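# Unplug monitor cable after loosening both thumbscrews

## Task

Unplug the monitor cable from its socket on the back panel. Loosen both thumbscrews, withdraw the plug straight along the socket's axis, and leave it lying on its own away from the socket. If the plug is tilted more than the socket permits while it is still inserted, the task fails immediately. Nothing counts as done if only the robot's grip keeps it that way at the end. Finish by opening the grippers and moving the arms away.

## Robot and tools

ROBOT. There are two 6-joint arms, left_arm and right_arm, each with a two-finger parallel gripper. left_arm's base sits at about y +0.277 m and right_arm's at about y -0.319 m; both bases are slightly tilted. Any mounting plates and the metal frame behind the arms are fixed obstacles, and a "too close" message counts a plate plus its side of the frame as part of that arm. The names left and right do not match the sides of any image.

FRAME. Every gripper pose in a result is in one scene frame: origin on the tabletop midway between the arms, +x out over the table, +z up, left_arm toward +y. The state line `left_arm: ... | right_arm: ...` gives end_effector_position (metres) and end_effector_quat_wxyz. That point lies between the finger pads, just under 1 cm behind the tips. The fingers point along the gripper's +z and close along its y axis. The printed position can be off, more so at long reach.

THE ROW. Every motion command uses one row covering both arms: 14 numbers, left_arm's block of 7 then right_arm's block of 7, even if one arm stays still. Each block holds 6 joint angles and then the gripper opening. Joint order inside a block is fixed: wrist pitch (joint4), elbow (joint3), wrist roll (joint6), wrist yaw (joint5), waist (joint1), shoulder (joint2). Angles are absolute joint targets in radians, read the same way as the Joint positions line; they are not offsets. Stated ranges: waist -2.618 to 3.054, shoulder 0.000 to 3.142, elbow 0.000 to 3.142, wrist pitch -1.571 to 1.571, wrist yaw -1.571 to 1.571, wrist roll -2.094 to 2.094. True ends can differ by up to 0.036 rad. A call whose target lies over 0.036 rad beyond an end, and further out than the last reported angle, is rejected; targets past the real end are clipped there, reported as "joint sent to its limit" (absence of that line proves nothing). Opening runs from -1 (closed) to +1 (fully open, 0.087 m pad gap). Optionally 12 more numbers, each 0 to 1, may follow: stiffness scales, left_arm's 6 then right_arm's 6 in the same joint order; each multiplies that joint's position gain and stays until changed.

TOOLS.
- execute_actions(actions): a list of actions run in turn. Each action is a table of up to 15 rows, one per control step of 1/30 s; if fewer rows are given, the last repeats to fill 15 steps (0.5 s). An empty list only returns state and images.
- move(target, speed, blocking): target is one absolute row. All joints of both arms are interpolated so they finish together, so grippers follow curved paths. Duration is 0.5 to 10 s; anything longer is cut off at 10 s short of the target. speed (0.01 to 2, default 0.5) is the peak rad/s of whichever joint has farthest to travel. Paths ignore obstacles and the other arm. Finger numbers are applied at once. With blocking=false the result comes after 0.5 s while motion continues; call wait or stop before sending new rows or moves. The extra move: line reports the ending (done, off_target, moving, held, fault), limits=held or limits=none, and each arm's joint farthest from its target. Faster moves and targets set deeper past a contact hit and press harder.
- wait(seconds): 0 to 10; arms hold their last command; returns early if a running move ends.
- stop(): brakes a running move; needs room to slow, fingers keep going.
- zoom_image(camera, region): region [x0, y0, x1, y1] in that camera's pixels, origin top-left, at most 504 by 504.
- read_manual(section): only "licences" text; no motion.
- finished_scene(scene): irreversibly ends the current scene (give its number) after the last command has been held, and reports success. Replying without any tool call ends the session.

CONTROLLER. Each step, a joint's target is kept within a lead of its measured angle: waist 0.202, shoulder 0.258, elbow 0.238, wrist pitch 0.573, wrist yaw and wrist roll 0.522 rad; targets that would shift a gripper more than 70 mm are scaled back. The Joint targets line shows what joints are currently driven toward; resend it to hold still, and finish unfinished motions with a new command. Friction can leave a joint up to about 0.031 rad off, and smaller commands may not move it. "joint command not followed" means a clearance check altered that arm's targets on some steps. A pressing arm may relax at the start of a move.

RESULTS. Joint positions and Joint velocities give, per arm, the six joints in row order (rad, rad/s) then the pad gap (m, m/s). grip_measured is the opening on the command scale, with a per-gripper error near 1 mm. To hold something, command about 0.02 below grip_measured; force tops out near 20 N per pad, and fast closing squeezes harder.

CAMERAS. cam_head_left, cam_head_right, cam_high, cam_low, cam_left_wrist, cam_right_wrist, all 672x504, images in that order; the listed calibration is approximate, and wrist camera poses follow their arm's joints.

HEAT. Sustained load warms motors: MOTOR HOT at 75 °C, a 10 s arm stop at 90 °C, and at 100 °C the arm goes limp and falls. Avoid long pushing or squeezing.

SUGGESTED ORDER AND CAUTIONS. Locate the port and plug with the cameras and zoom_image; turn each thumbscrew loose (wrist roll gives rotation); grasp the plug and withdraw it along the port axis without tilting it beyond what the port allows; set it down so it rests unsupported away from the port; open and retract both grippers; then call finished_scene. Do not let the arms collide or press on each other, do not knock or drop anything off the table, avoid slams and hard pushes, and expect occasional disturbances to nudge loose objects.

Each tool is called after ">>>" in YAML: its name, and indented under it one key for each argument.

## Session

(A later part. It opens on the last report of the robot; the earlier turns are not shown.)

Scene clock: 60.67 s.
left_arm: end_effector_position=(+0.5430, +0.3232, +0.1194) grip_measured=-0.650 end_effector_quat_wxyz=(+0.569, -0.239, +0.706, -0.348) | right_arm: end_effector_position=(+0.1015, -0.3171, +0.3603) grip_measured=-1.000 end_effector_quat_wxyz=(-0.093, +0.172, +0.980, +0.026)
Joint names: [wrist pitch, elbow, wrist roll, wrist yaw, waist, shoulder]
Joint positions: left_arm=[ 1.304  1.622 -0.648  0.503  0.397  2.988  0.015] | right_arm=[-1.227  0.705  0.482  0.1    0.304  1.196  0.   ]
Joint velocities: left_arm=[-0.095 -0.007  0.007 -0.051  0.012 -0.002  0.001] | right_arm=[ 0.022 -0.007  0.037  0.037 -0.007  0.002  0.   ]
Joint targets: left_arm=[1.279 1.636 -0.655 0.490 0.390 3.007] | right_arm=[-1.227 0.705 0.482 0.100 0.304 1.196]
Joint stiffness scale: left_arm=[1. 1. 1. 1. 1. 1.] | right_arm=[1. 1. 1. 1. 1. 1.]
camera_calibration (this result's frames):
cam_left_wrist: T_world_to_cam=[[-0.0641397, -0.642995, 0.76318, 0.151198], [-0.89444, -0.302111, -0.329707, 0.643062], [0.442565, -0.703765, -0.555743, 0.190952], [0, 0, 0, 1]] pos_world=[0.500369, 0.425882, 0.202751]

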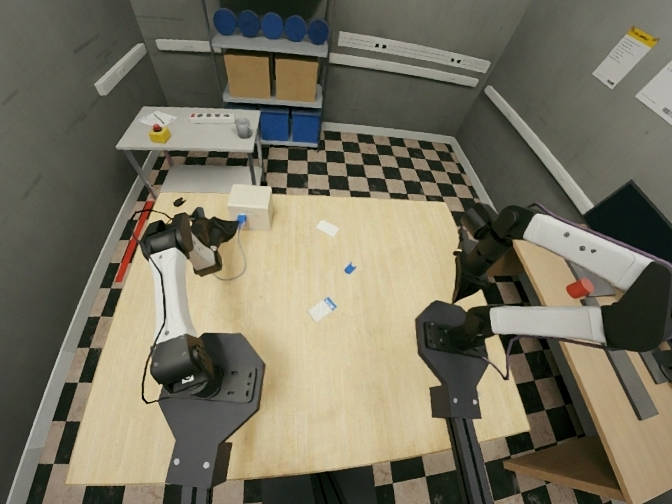

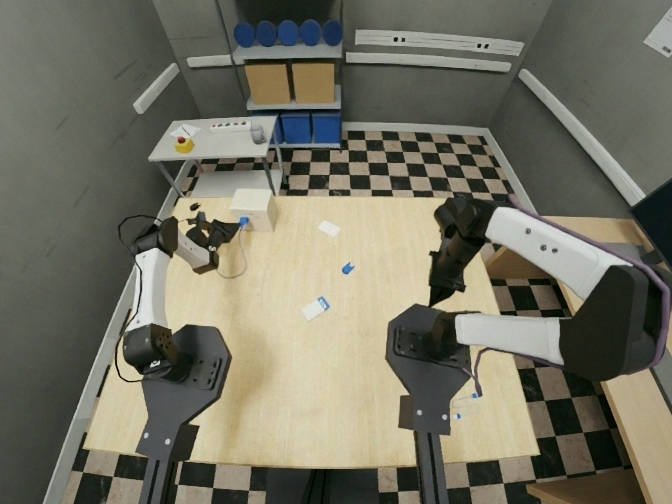

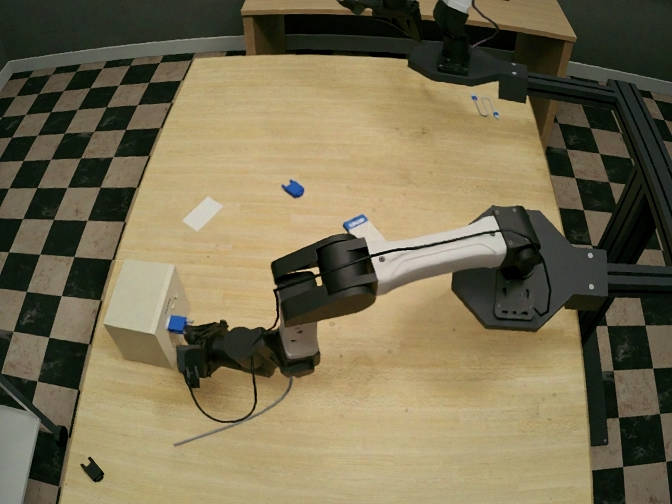

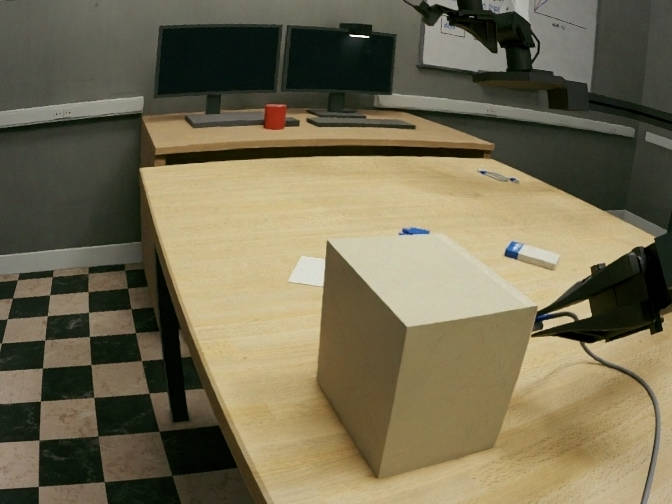

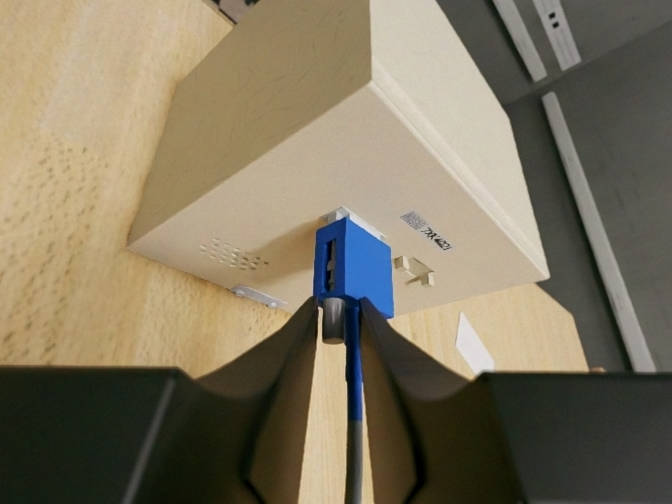

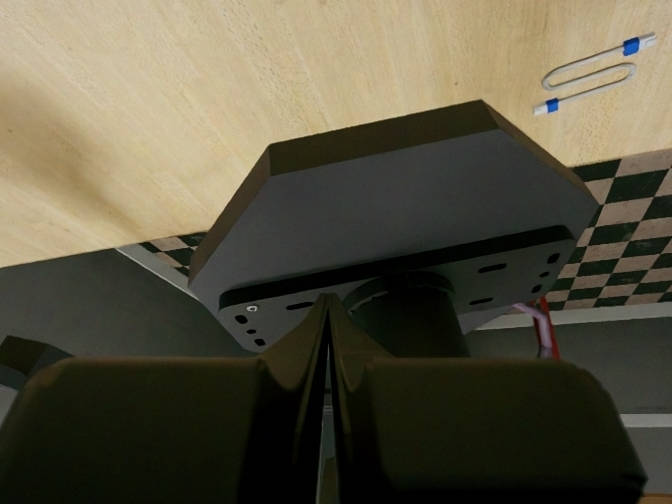

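>>> execute_actions:
  actions:
    - [[1.279,1.636,-0.655,0.49,0.39,3.011,-0.68,-1.227,0.705,0.482,0.1,0.304,1.196,-1]]
    - [[1.295,1.636,-0.655,0.505,0.4,3.011,-0.72,-1.227,0.705,0.482,0.1,0.304,1.196,-1],[1.295,1.636,-0.655,0.505,0.4,3.011,-0.74,-1.227,0.705,0.482,0.1,0.304,1.196,-1],[1.295,1.636,-0.655,0.505,0.4,3.011,-0.76,-1.227,0.705,0.482,0.1,0.304,1.196,-1],[1.295,1.636,-0.655,0.505,0.4,3.011,-0.78,-1.227,0.705,0.482,0.1,0.304,1.196,-1],[1.295,1.636,-0.655,0.505,0.4,3.011,-0.80,-1.227,0.705,0.482,0.1,0.304,1.196,-1],[1.295,1.636,-0.655,0.505,0.4,3.011,-0.81,-1.227,0.705,0.482,0.1,0.304,1.196,-1],[1.295,1.636,-0.655,0.505,0.4,3.011,-0.82,-1.227,0.705,0.482,0.1,0.304,1.196,-1],[1.295,1.636,-0.655,0.505,0.4,3.011,-0.83,-1.227,0.705,0.482,0.1,0.304,1.196,-1],[1.295,1.636,-0.655,0.505,0.4,3.011,-0.84,-1.227,0.705,0.482,0.1,0.304,1.196,-1],[1.295,1.636,-0.655,0.505,0.4,3.011,-0.85,-1.227,0.705,0.482,0.1,0.304,1.196,-1],[1.295,1.636,-0.655,0.505,0.4,3.011,-0.86,-1.227,0.705,0.482,0.1,0.304,1.196,-1],[1.295,1.636,-0.655,0.505,0.4,3.011,-0.87,-1.227,0.705,0.482,0.1,0.304,1.196,-1],[1.295,1.636,-0.655,0.505,0.4,3.011,-0.88,-1.227,0.705,0.482,0.1,0.304,1.196,-1]]

>>> zoom_image:
  camera: "cam_left_wrist"
  region: [280, 190, 420, 350]

Scene clock: 62.50 s.
left_arm: end_effector_position=(+0.5423, +0.3232, +0.1170) grip_measured=-0.840 end_effector_quat_wxyz=(+0.567, -0.242, +0.707, -0.347) | right_arm: end_effector_position=(+0.1015, -0.3171, +0.3603) grip_measured=-1.000 end_effector_quat_wxyz=(-0.093, +0.172, +0.980, +0.026)
Joint names: [wrist pitch, elbow, wrist roll, wrist yaw, waist, shoulder]
Joint positions: left_arm=[ 1.299  1.622 -0.648  0.499  0.397  2.99   0.007] | right_arm=[-1.227  0.705  0.482  0.1    0.304  1.196  0.   ]
Joint velocities: left_arm=[-0.022 -0.017 -0.007  0.022  0.007  0.007  0.001] | right_arm=[ 0.037 -0.007 -0.022 -0.022 -0.002  0.002  0.   ]
Joint targets: left_arm=[1.295 1.636 -0.655 0.505 0.400 3.011] | right_arm=[-1.227 0.705 0.482 0.100 0.304 1.196]
Joint stiffness scale: left_arm=[1. 1. 1. 1. 1. 1.] | right_arm=[1. 1. 1. 1. 1. 1.]
camera_calibration (this result's frames):
cam_left_wrist: T_world_to_cam=[[-0.0566383, -0.641955, 0.764648, 0.148384], [-0.896108, -0.305, -0.322436, 0.64259], [0.440207, -0.703469, -0.557986, 0.191379], [0, 0, 0, 1]] pos_world=[0.499988, 0.425875, 0.20052]

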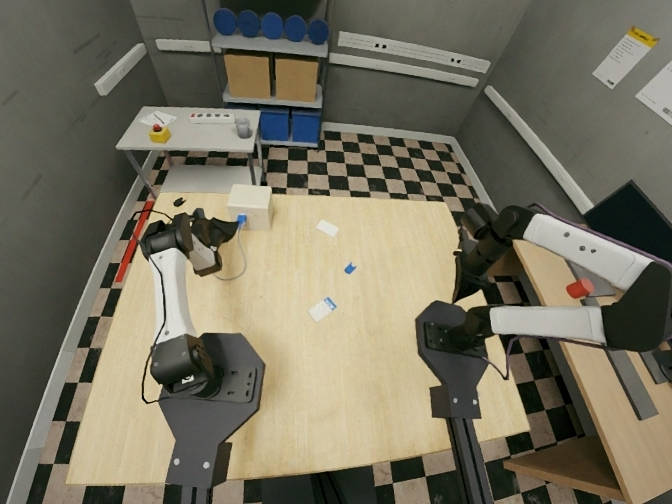

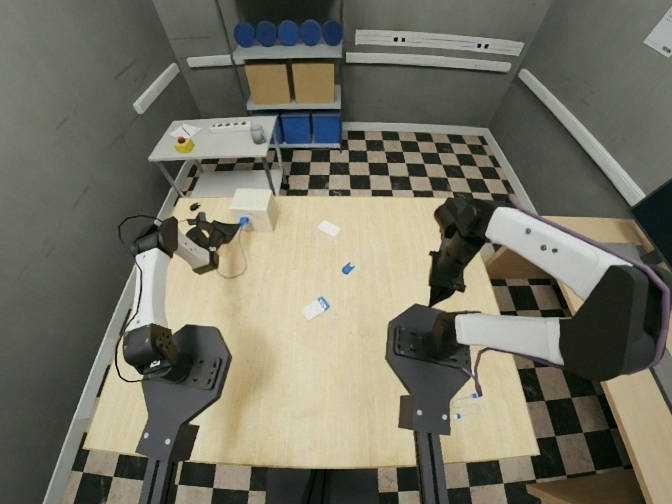

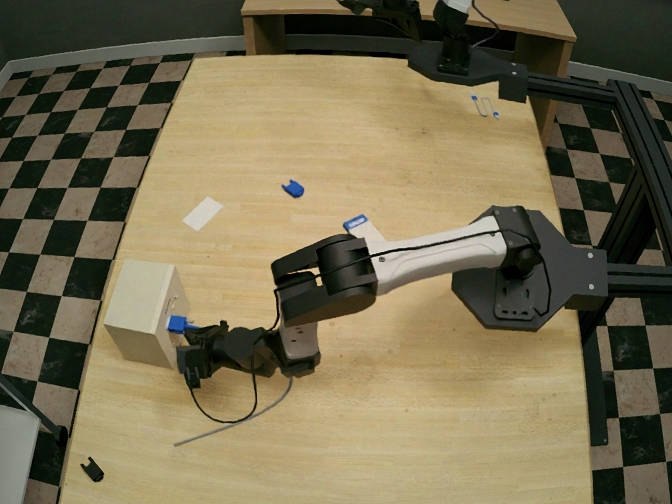

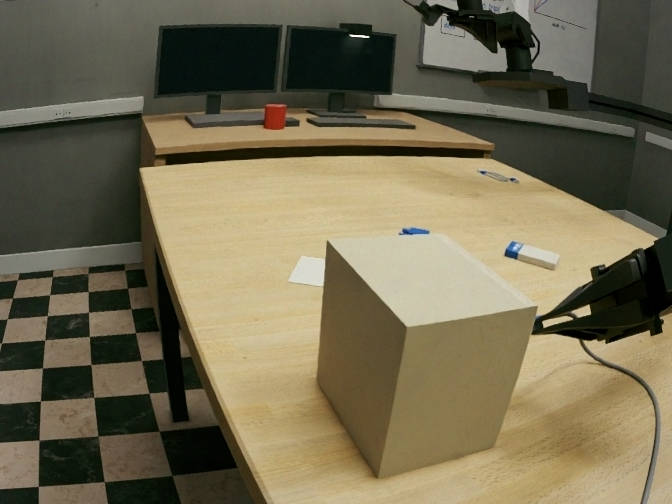

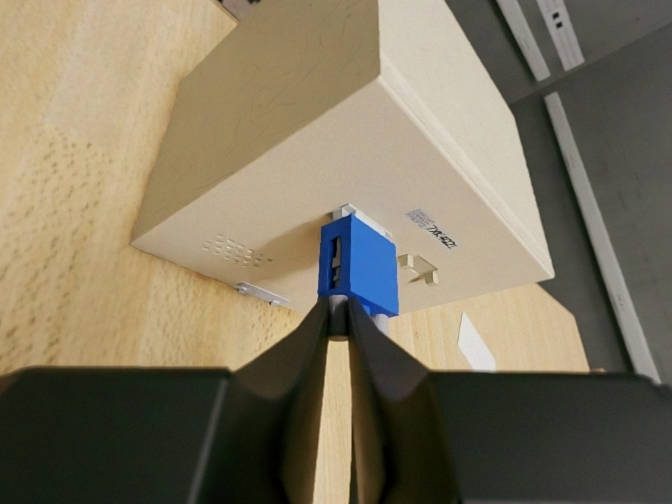

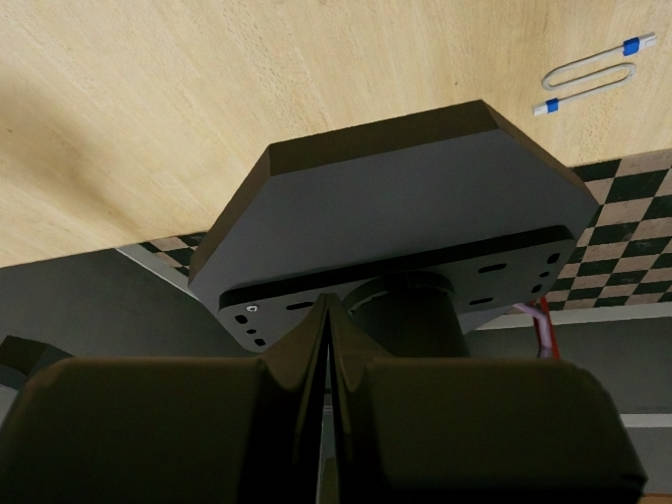

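Region (280, 190, 420, 350) of cam_left_wrist's 672x504 image, scaled by 3.150, with more detail than that image has; it fills the left 441 columns of this view, and the rest is white.

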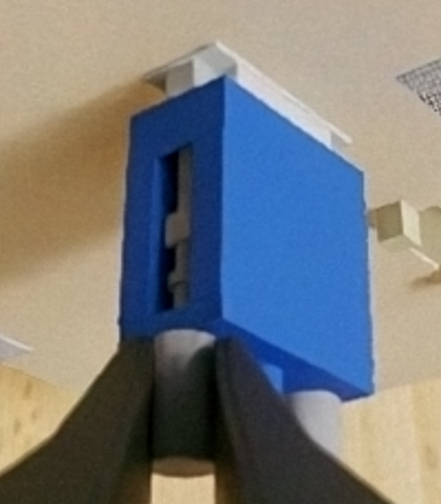

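>>> move:
  target: [1.336,1.769,-1.03,0.587,0.44,3.114,-0.88,-1.227,0.705,0.482,0.1,0.304,1.196,-1]
  speed: 0.15

>>> zoom_image:
  camera: "cam_left_wrist"
  region: [280, 190, 420, 350]

Scene clock: 66.00 s.
left_arm: end_effector_position=(+0.5420, +0.3246, +0.1160) grip_measured=-0.841 end_effector_quat_wxyz=(+0.508, -0.339, +0.643, -0.462) | right_arm: end_effector_position=(+0.1015, -0.3171, +0.3603) grip_measured=-1.000 end_effector_quat_wxyz=(-0.093, +0.172, +0.980, +0.026)
Joint names: [wrist pitch, elbow, wrist roll, wrist yaw, waist, shoulder]
Joint positions: left_arm=[ 1.333  1.752 -1.019  0.58   0.432  3.096  0.007] | right_arm=[-1.227  0.705  0.482  0.1    0.304  1.196  0.   ]
Joint velocities: left_arm=[-0.051  0.017 -0.022 -0.022  0.017 -0.007 -0.001] | right_arm=[ 0.066  0.002 -0.11   0.066 -0.012 -0.007  0.   ]
Joint targets: left_arm=[1.336 1.769 -1.030 0.587 0.440 3.114] | right_arm=[-1.227 0.705 0.482 0.100 0.304 1.196]
Joint stiffness scale: left_arm=[1. 1. 1. 1. 1. 1.] | right_arm=[1. 1. 1. 1. 1. 1.]
move: done; limits=none; left_arm: farthest joint: the shoulder, 0.018 radians from its target (0.124 radians at the start); right_arm: farthest joint: the waist, 0.000 radians from its target (0.000 radians at the start)
camera_calibration (this result's frames):
cam_left_wrist: T_world_to_cam=[[-0.0381292, -0.342635, 0.938695, 0.0226791], [-0.903055, -0.390371, -0.179171, 0.657344], [0.427829, -0.854524, -0.294533, 0.217101], [0, 0, 0, 1]] pos_world=[0.501601, 0.449897, 0.160432]

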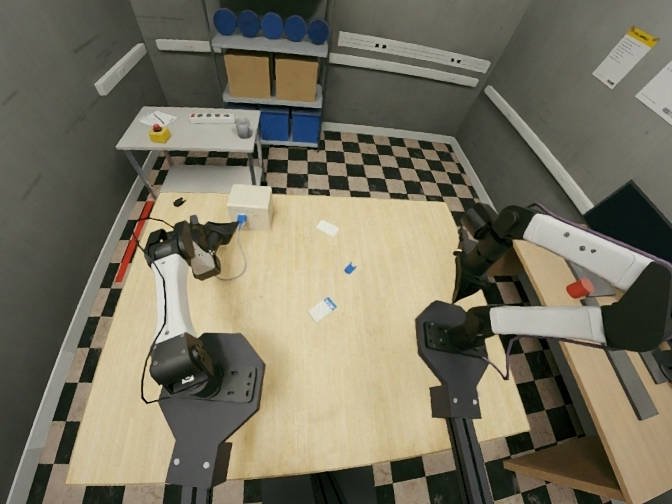

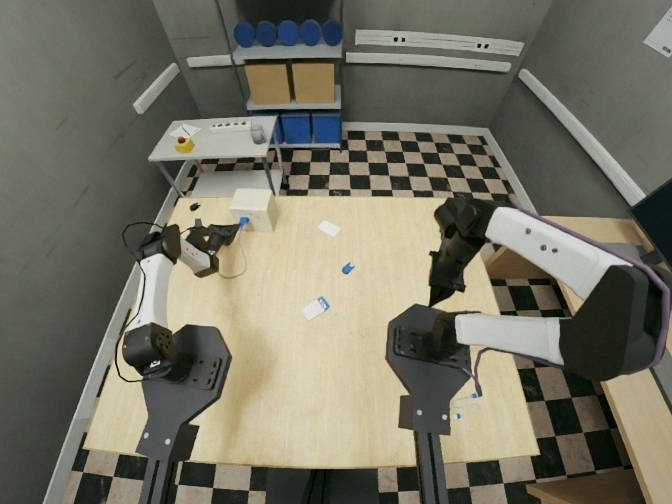

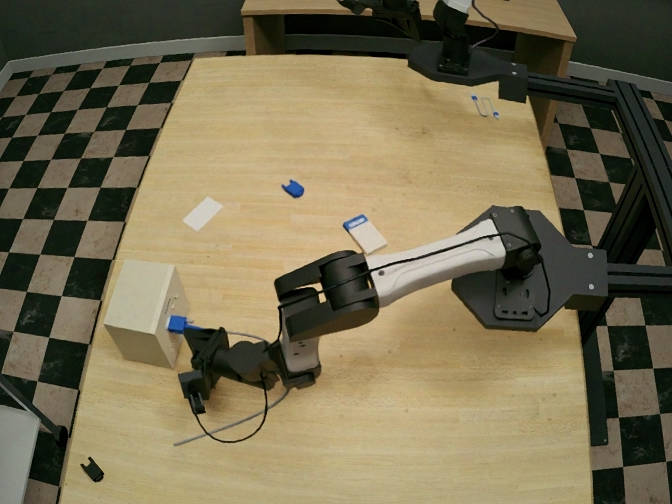

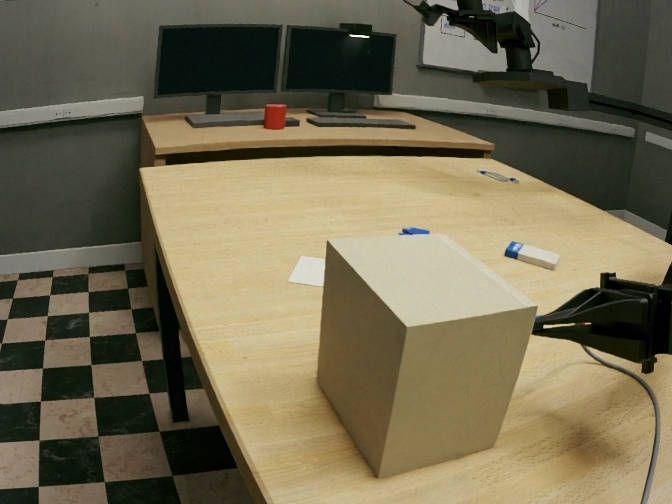

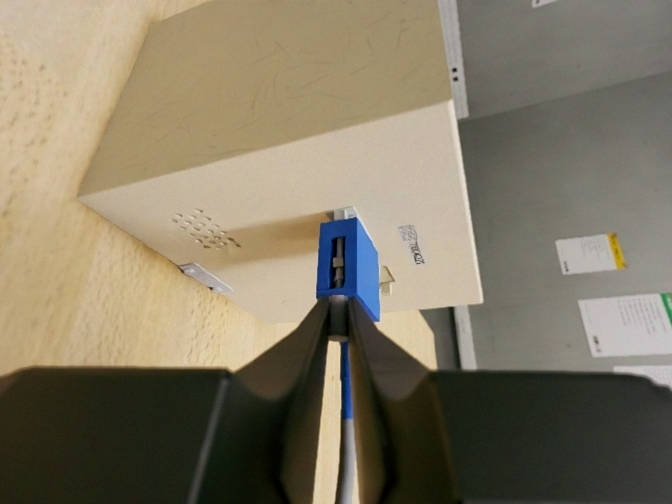

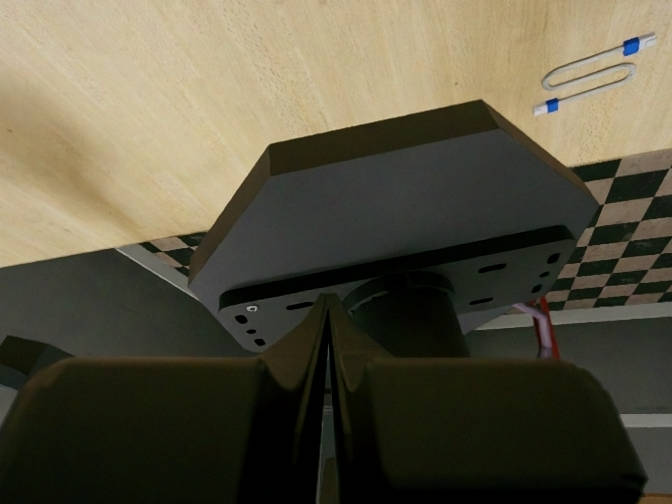

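Region (280, 190, 420, 350) of cam_left_wrist's 672x504 image, scaled by 3.150, with more detail than that image has; it fills the left 441 columns of this view, and the rest is white.

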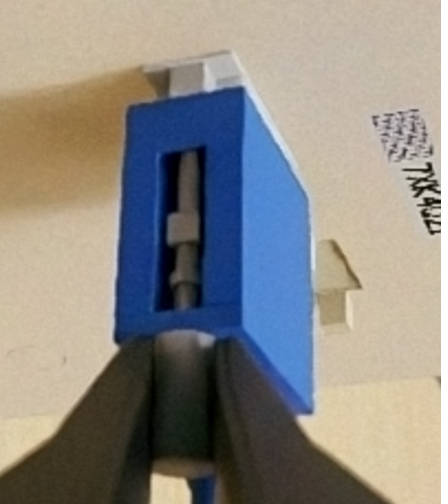

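>>> execute_actions:
  actions:
    - [[1.333,1.752,-1.02,0.58,0.432,3.10,-0.7,-1.227,0.705,0.482,0.1,0.304,1.196,-1]]

>>> move:
  target: [1.279,1.603,-0.642,0.488,0.389,2.981,-0.7,-1.227,0.705,0.482,0.1,0.304,1.196,-1]
  speed: 0.25

>>> zoom_image:
  camera: "cam_left_wrist"
  region: [280, 190, 420, 350]

Scene clock: 67.63 s.
left_arm: end_effector_position=(+0.5420, +0.3246, +0.1160) grip_measured=-0.700 end_effector_quat_wxyz=(+0.507, -0.339, +0.643, -0.462) | right_arm: end_effector_position=(+0.1015, -0.3171, +0.3603) grip_measured=-1.000 end_effector_quat_wxyz=(-0.093, +0.172, +0.980, +0.026)
Joint names: [wrist pitch, elbow, wrist roll, wrist yaw, waist, shoulder]
Joint positions: left_arm=[ 1.333  1.752 -1.02   0.58   0.432  3.096  0.013] | right_arm=[-1.227  0.705  0.482  0.1    0.304  1.196  0.   ]
Joint velocities: left_arm=[ 0.066  0.002  0.051 -0.007 -0.012 -0.012  0.002] | right_arm=[-0.007 -0.022 -0.037  0.037  0.002 -0.007  0.   ]
Joint targets: left_arm=[1.333 1.752 -1.020 0.580 0.432 3.100] | right_arm=[-1.227 0.705 0.482 0.100 0.304 1.196]
Joint stiffness scale: left_arm=[1. 1. 1. 1. 1. 1.] | right_arm=[1. 1. 1. 1. 1. 1.]
camera_calibration (this result's frames):
cam_left_wrist: T_world_to_cam=[[-0.0380318, -0.342289, 0.938825, 0.0224833], [-0.903064, -0.390457, -0.178941, 0.65735], [0.42782, -0.854624, -0.294259, 0.217106], [0, 0, 0, 1]] pos_world=[0.501602, 0.449907, 0.160405]

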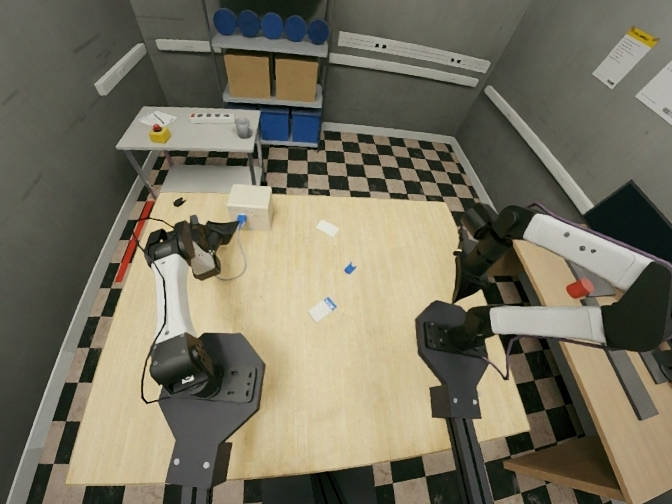

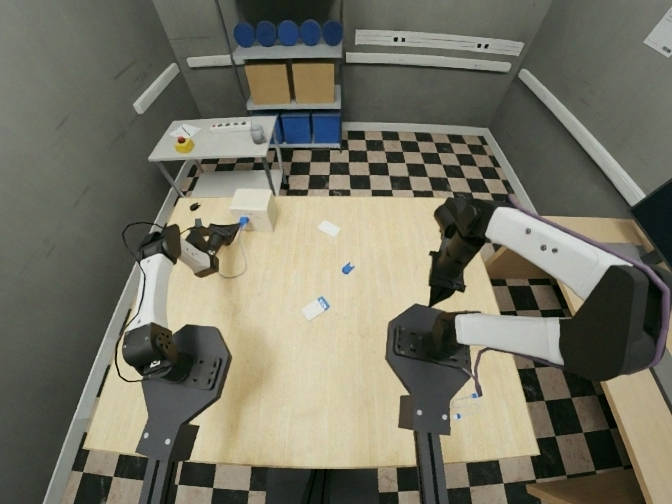

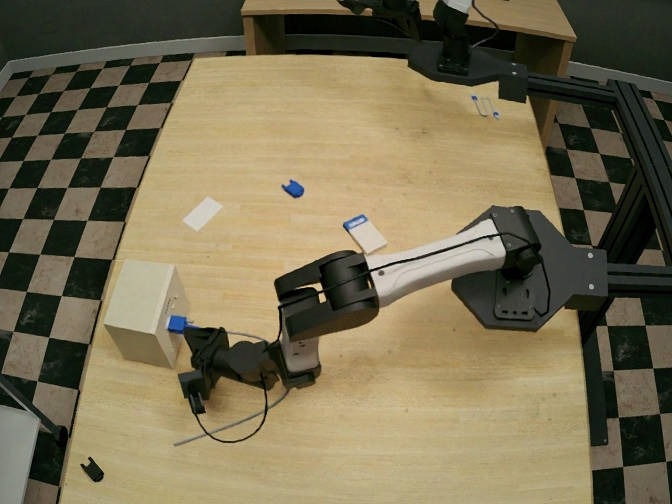

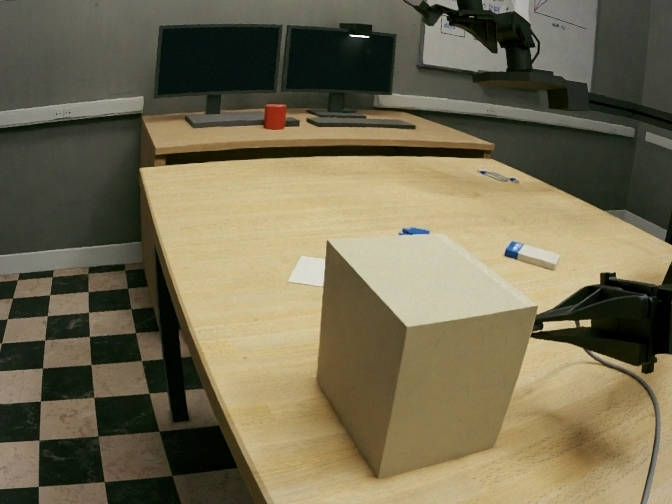

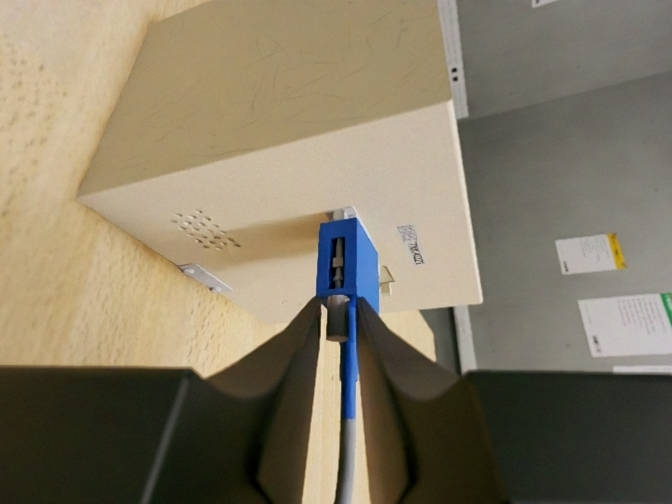

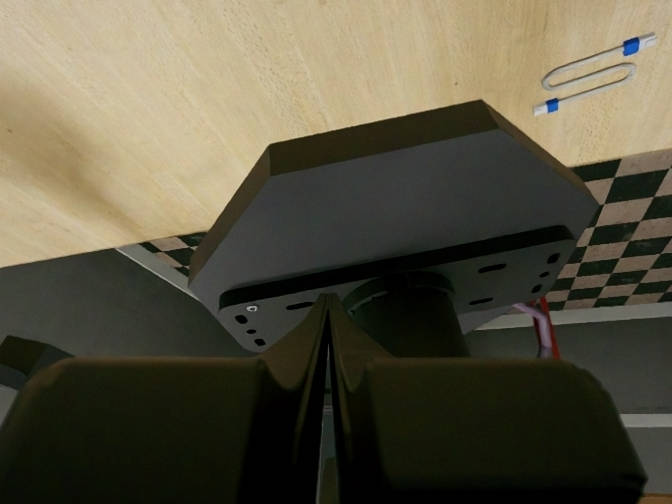

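Scene clock: 69.80 s.
left_arm: end_effector_position=(+0.5425, +0.3235, +0.1176) grip_measured=-0.700 end_effector_quat_wxyz=(+0.568, -0.241, +0.707, -0.347) | right_arm: end_effector_position=(+0.1015, -0.3171, +0.3603) grip_measured=-1.000 end_effector_quat_wxyz=(-0.093, +0.172, +0.980, +0.026)
Joint names: [wrist pitch, elbow, wrist roll, wrist yaw, waist, shoulder]
Joint positions: left_arm=[ 1.301  1.622 -0.648  0.5    0.397  2.99   0.013] | right_arm=[-1.227  0.705  0.482  0.1    0.304  1.196  0.   ]
Joint velocities: left_arm=[-0.037 -0.012  0.007 -0.007  0.012 -0.017 -0.001] | right_arm=[-0.022  0.002 -0.007  0.022 -0.007  0.002  0.   ]
Joint targets: left_arm=[1.279 1.603 -0.642 0.488 0.389 2.981] | right_arm=[-1.227 0.705 0.482 0.100 0.304 1.196]
Joint stiffness scale: left_arm=[1. 1. 1. 1. 1. 1.] | right_arm=[1. 1. 1. 1. 1. 1.]
move: off_target (left_arm); limits=none; left_arm: farthest joint: the wrist pitch, 0.022 radians from its target (0.054 radians at the start); right_arm: farthest joint: the waist, 0.000 radians from its target (0.000 radians at the start)
camera_calibration (this result's frames):
cam_left_wrist: T_world_to_cam=[[-0.058558, -0.642972, 0.763648, 0.149642], [-0.895367, -0.304454, -0.325001, 0.64282], [0.441462, -0.702777, -0.557868, 0.190905], [0, 0, 0, 1]] pos_world=[0.500046, 0.426088, 0.201143]

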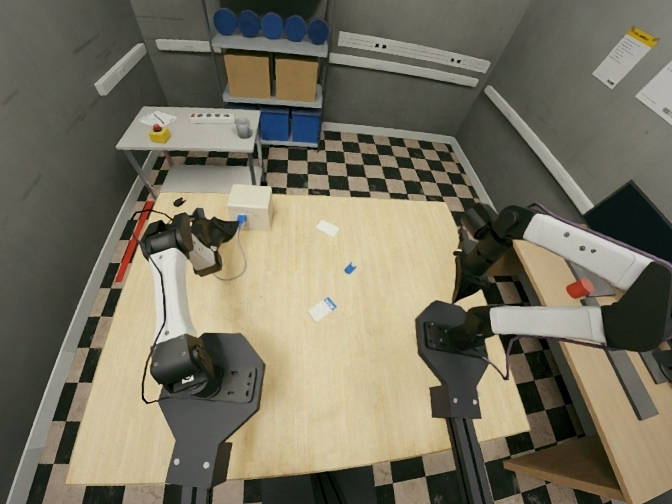

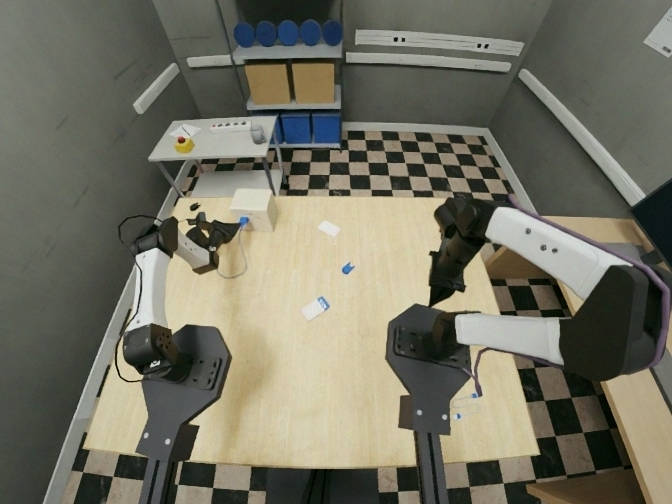

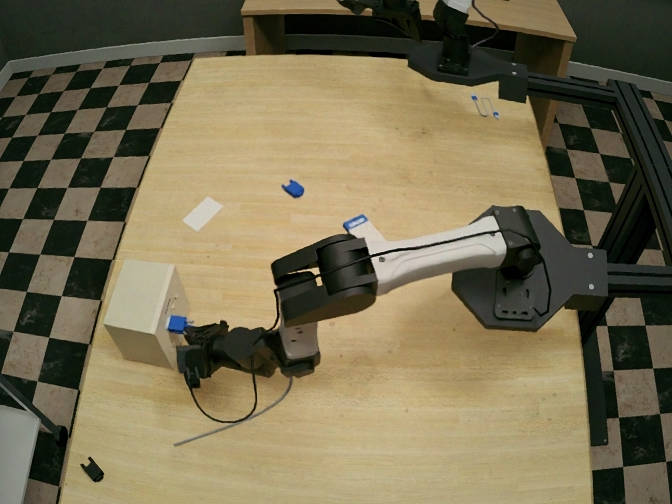

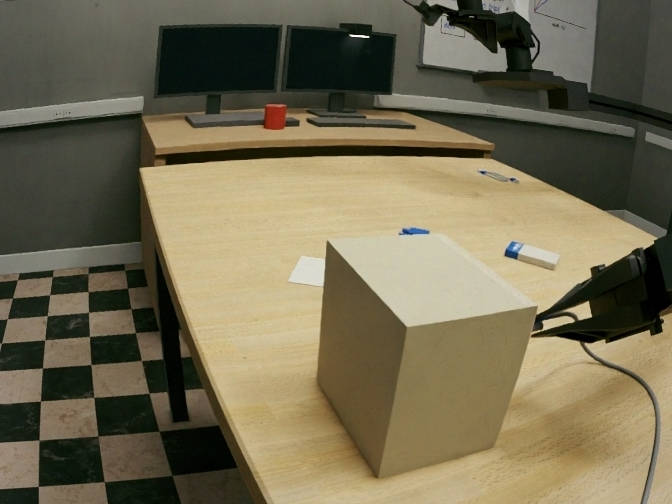

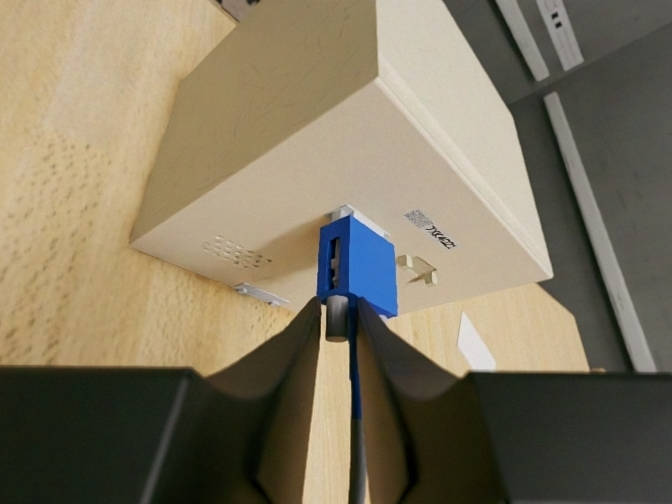

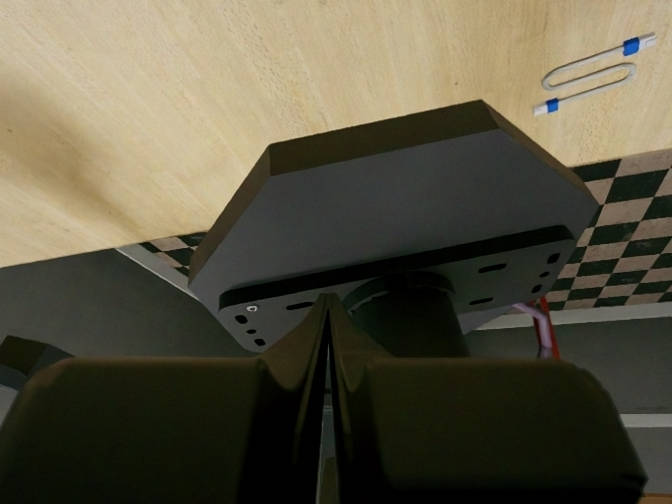

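Region (280, 190, 420, 350) of cam_left_wrist's 672x504 image, scaled by 3.150, with more detail than that image has; it fills the left 441 columns of this view, and the rest is white.

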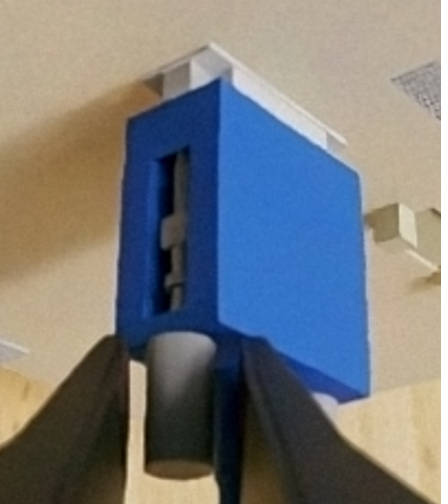

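>>> execute_actions:
  actions: []

Scene clock: 71.07 s.
left_arm: end_effector_position=(+0.5425, +0.3236, +0.1176) grip_measured=-0.700 end_effector_quat_wxyz=(+0.568, -0.241, +0.707, -0.347) | right_arm: end_effector_position=(+0.1015, -0.3171, +0.3603) grip_measured=-1.000 end_effector_quat_wxyz=(-0.093, +0.172, +0.980, +0.026)
Joint names: [wrist pitch, elbow, wrist roll, wrist yaw, waist, shoulder]
Joint positions: left_arm=[ 1.301  1.622 -0.647  0.5    0.397  2.99   0.013] | right_arm=[-1.227  0.705  0.482  0.1    0.304  1.196  0.   ]
Joint velocities: left_arm=[ 0.037 -0.017 -0.037 -0.007 -0.002 -0.007  0.   ] | right_arm=[-0.037  0.012  0.037 -0.022 -0.002  0.017  0.   ]
Joint targets: left_arm=[1.279 1.603 -0.642 0.488 0.389 2.981] | right_arm=[-1.227 0.705 0.482 0.100 0.304 1.196]
Joint stiffness scale: left_arm=[1. 1. 1. 1. 1. 1.] | right_arm=[1. 1. 1. 1. 1. 1.]
camera_calibration (this result's frames):
cam_left_wrist: T_world_to_cam=[[-0.0586494, -0.643252, 0.763405, 0.149827], [-0.895354, -0.304294, -0.325188, 0.642783], [0.441477, -0.70259, -0.558091, 0.190862], [0, 0, 0, 1]] pos_world=[0.500044, 0.426069, 0.201165]

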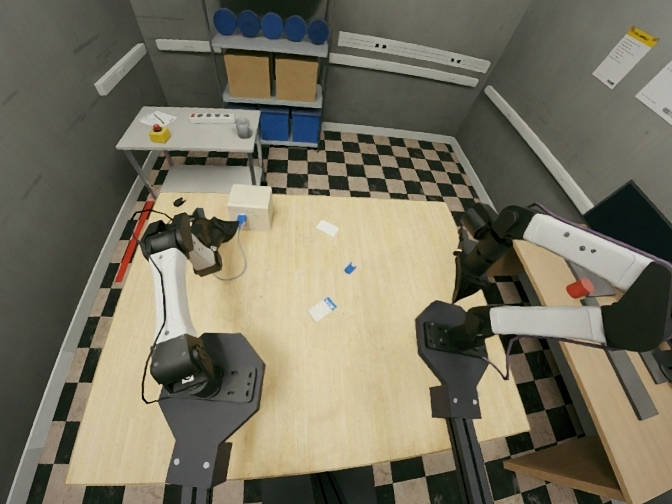

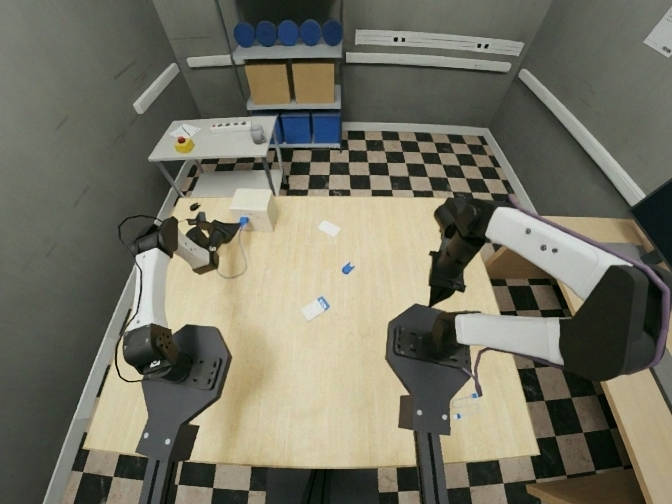

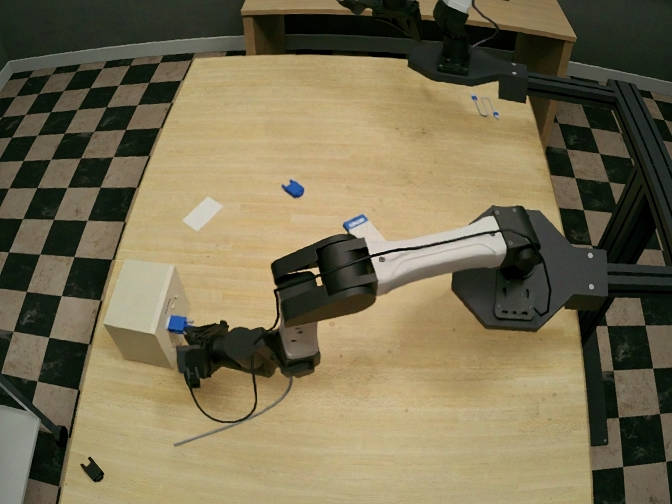

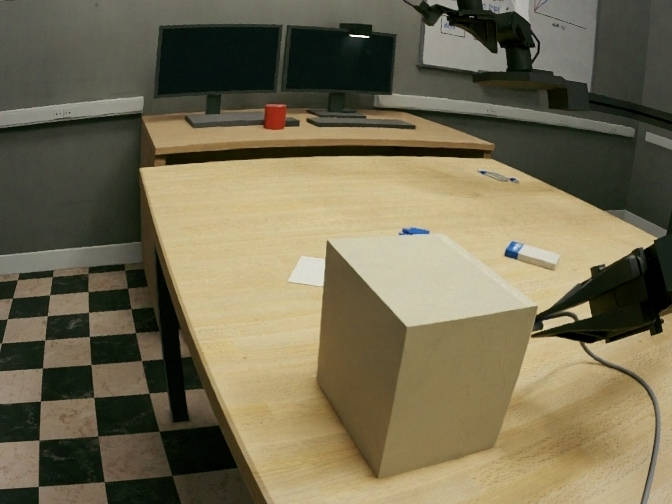

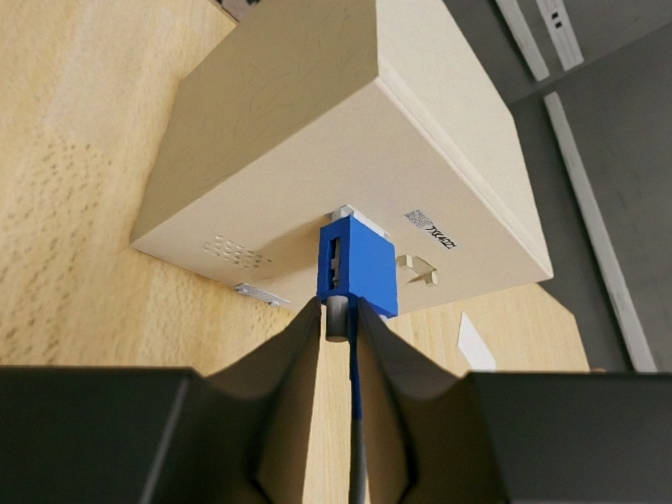

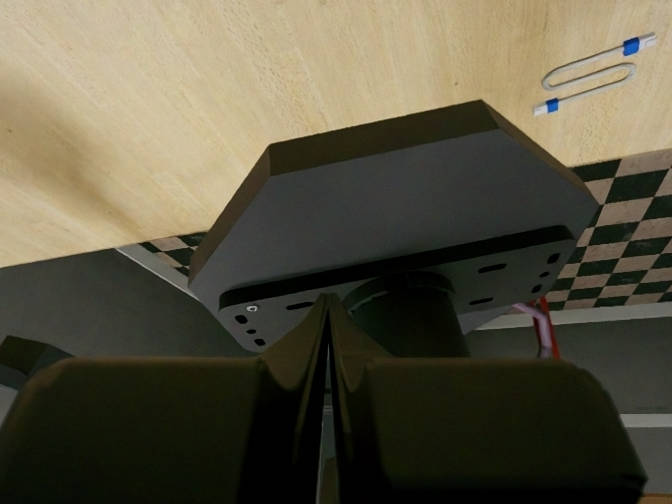

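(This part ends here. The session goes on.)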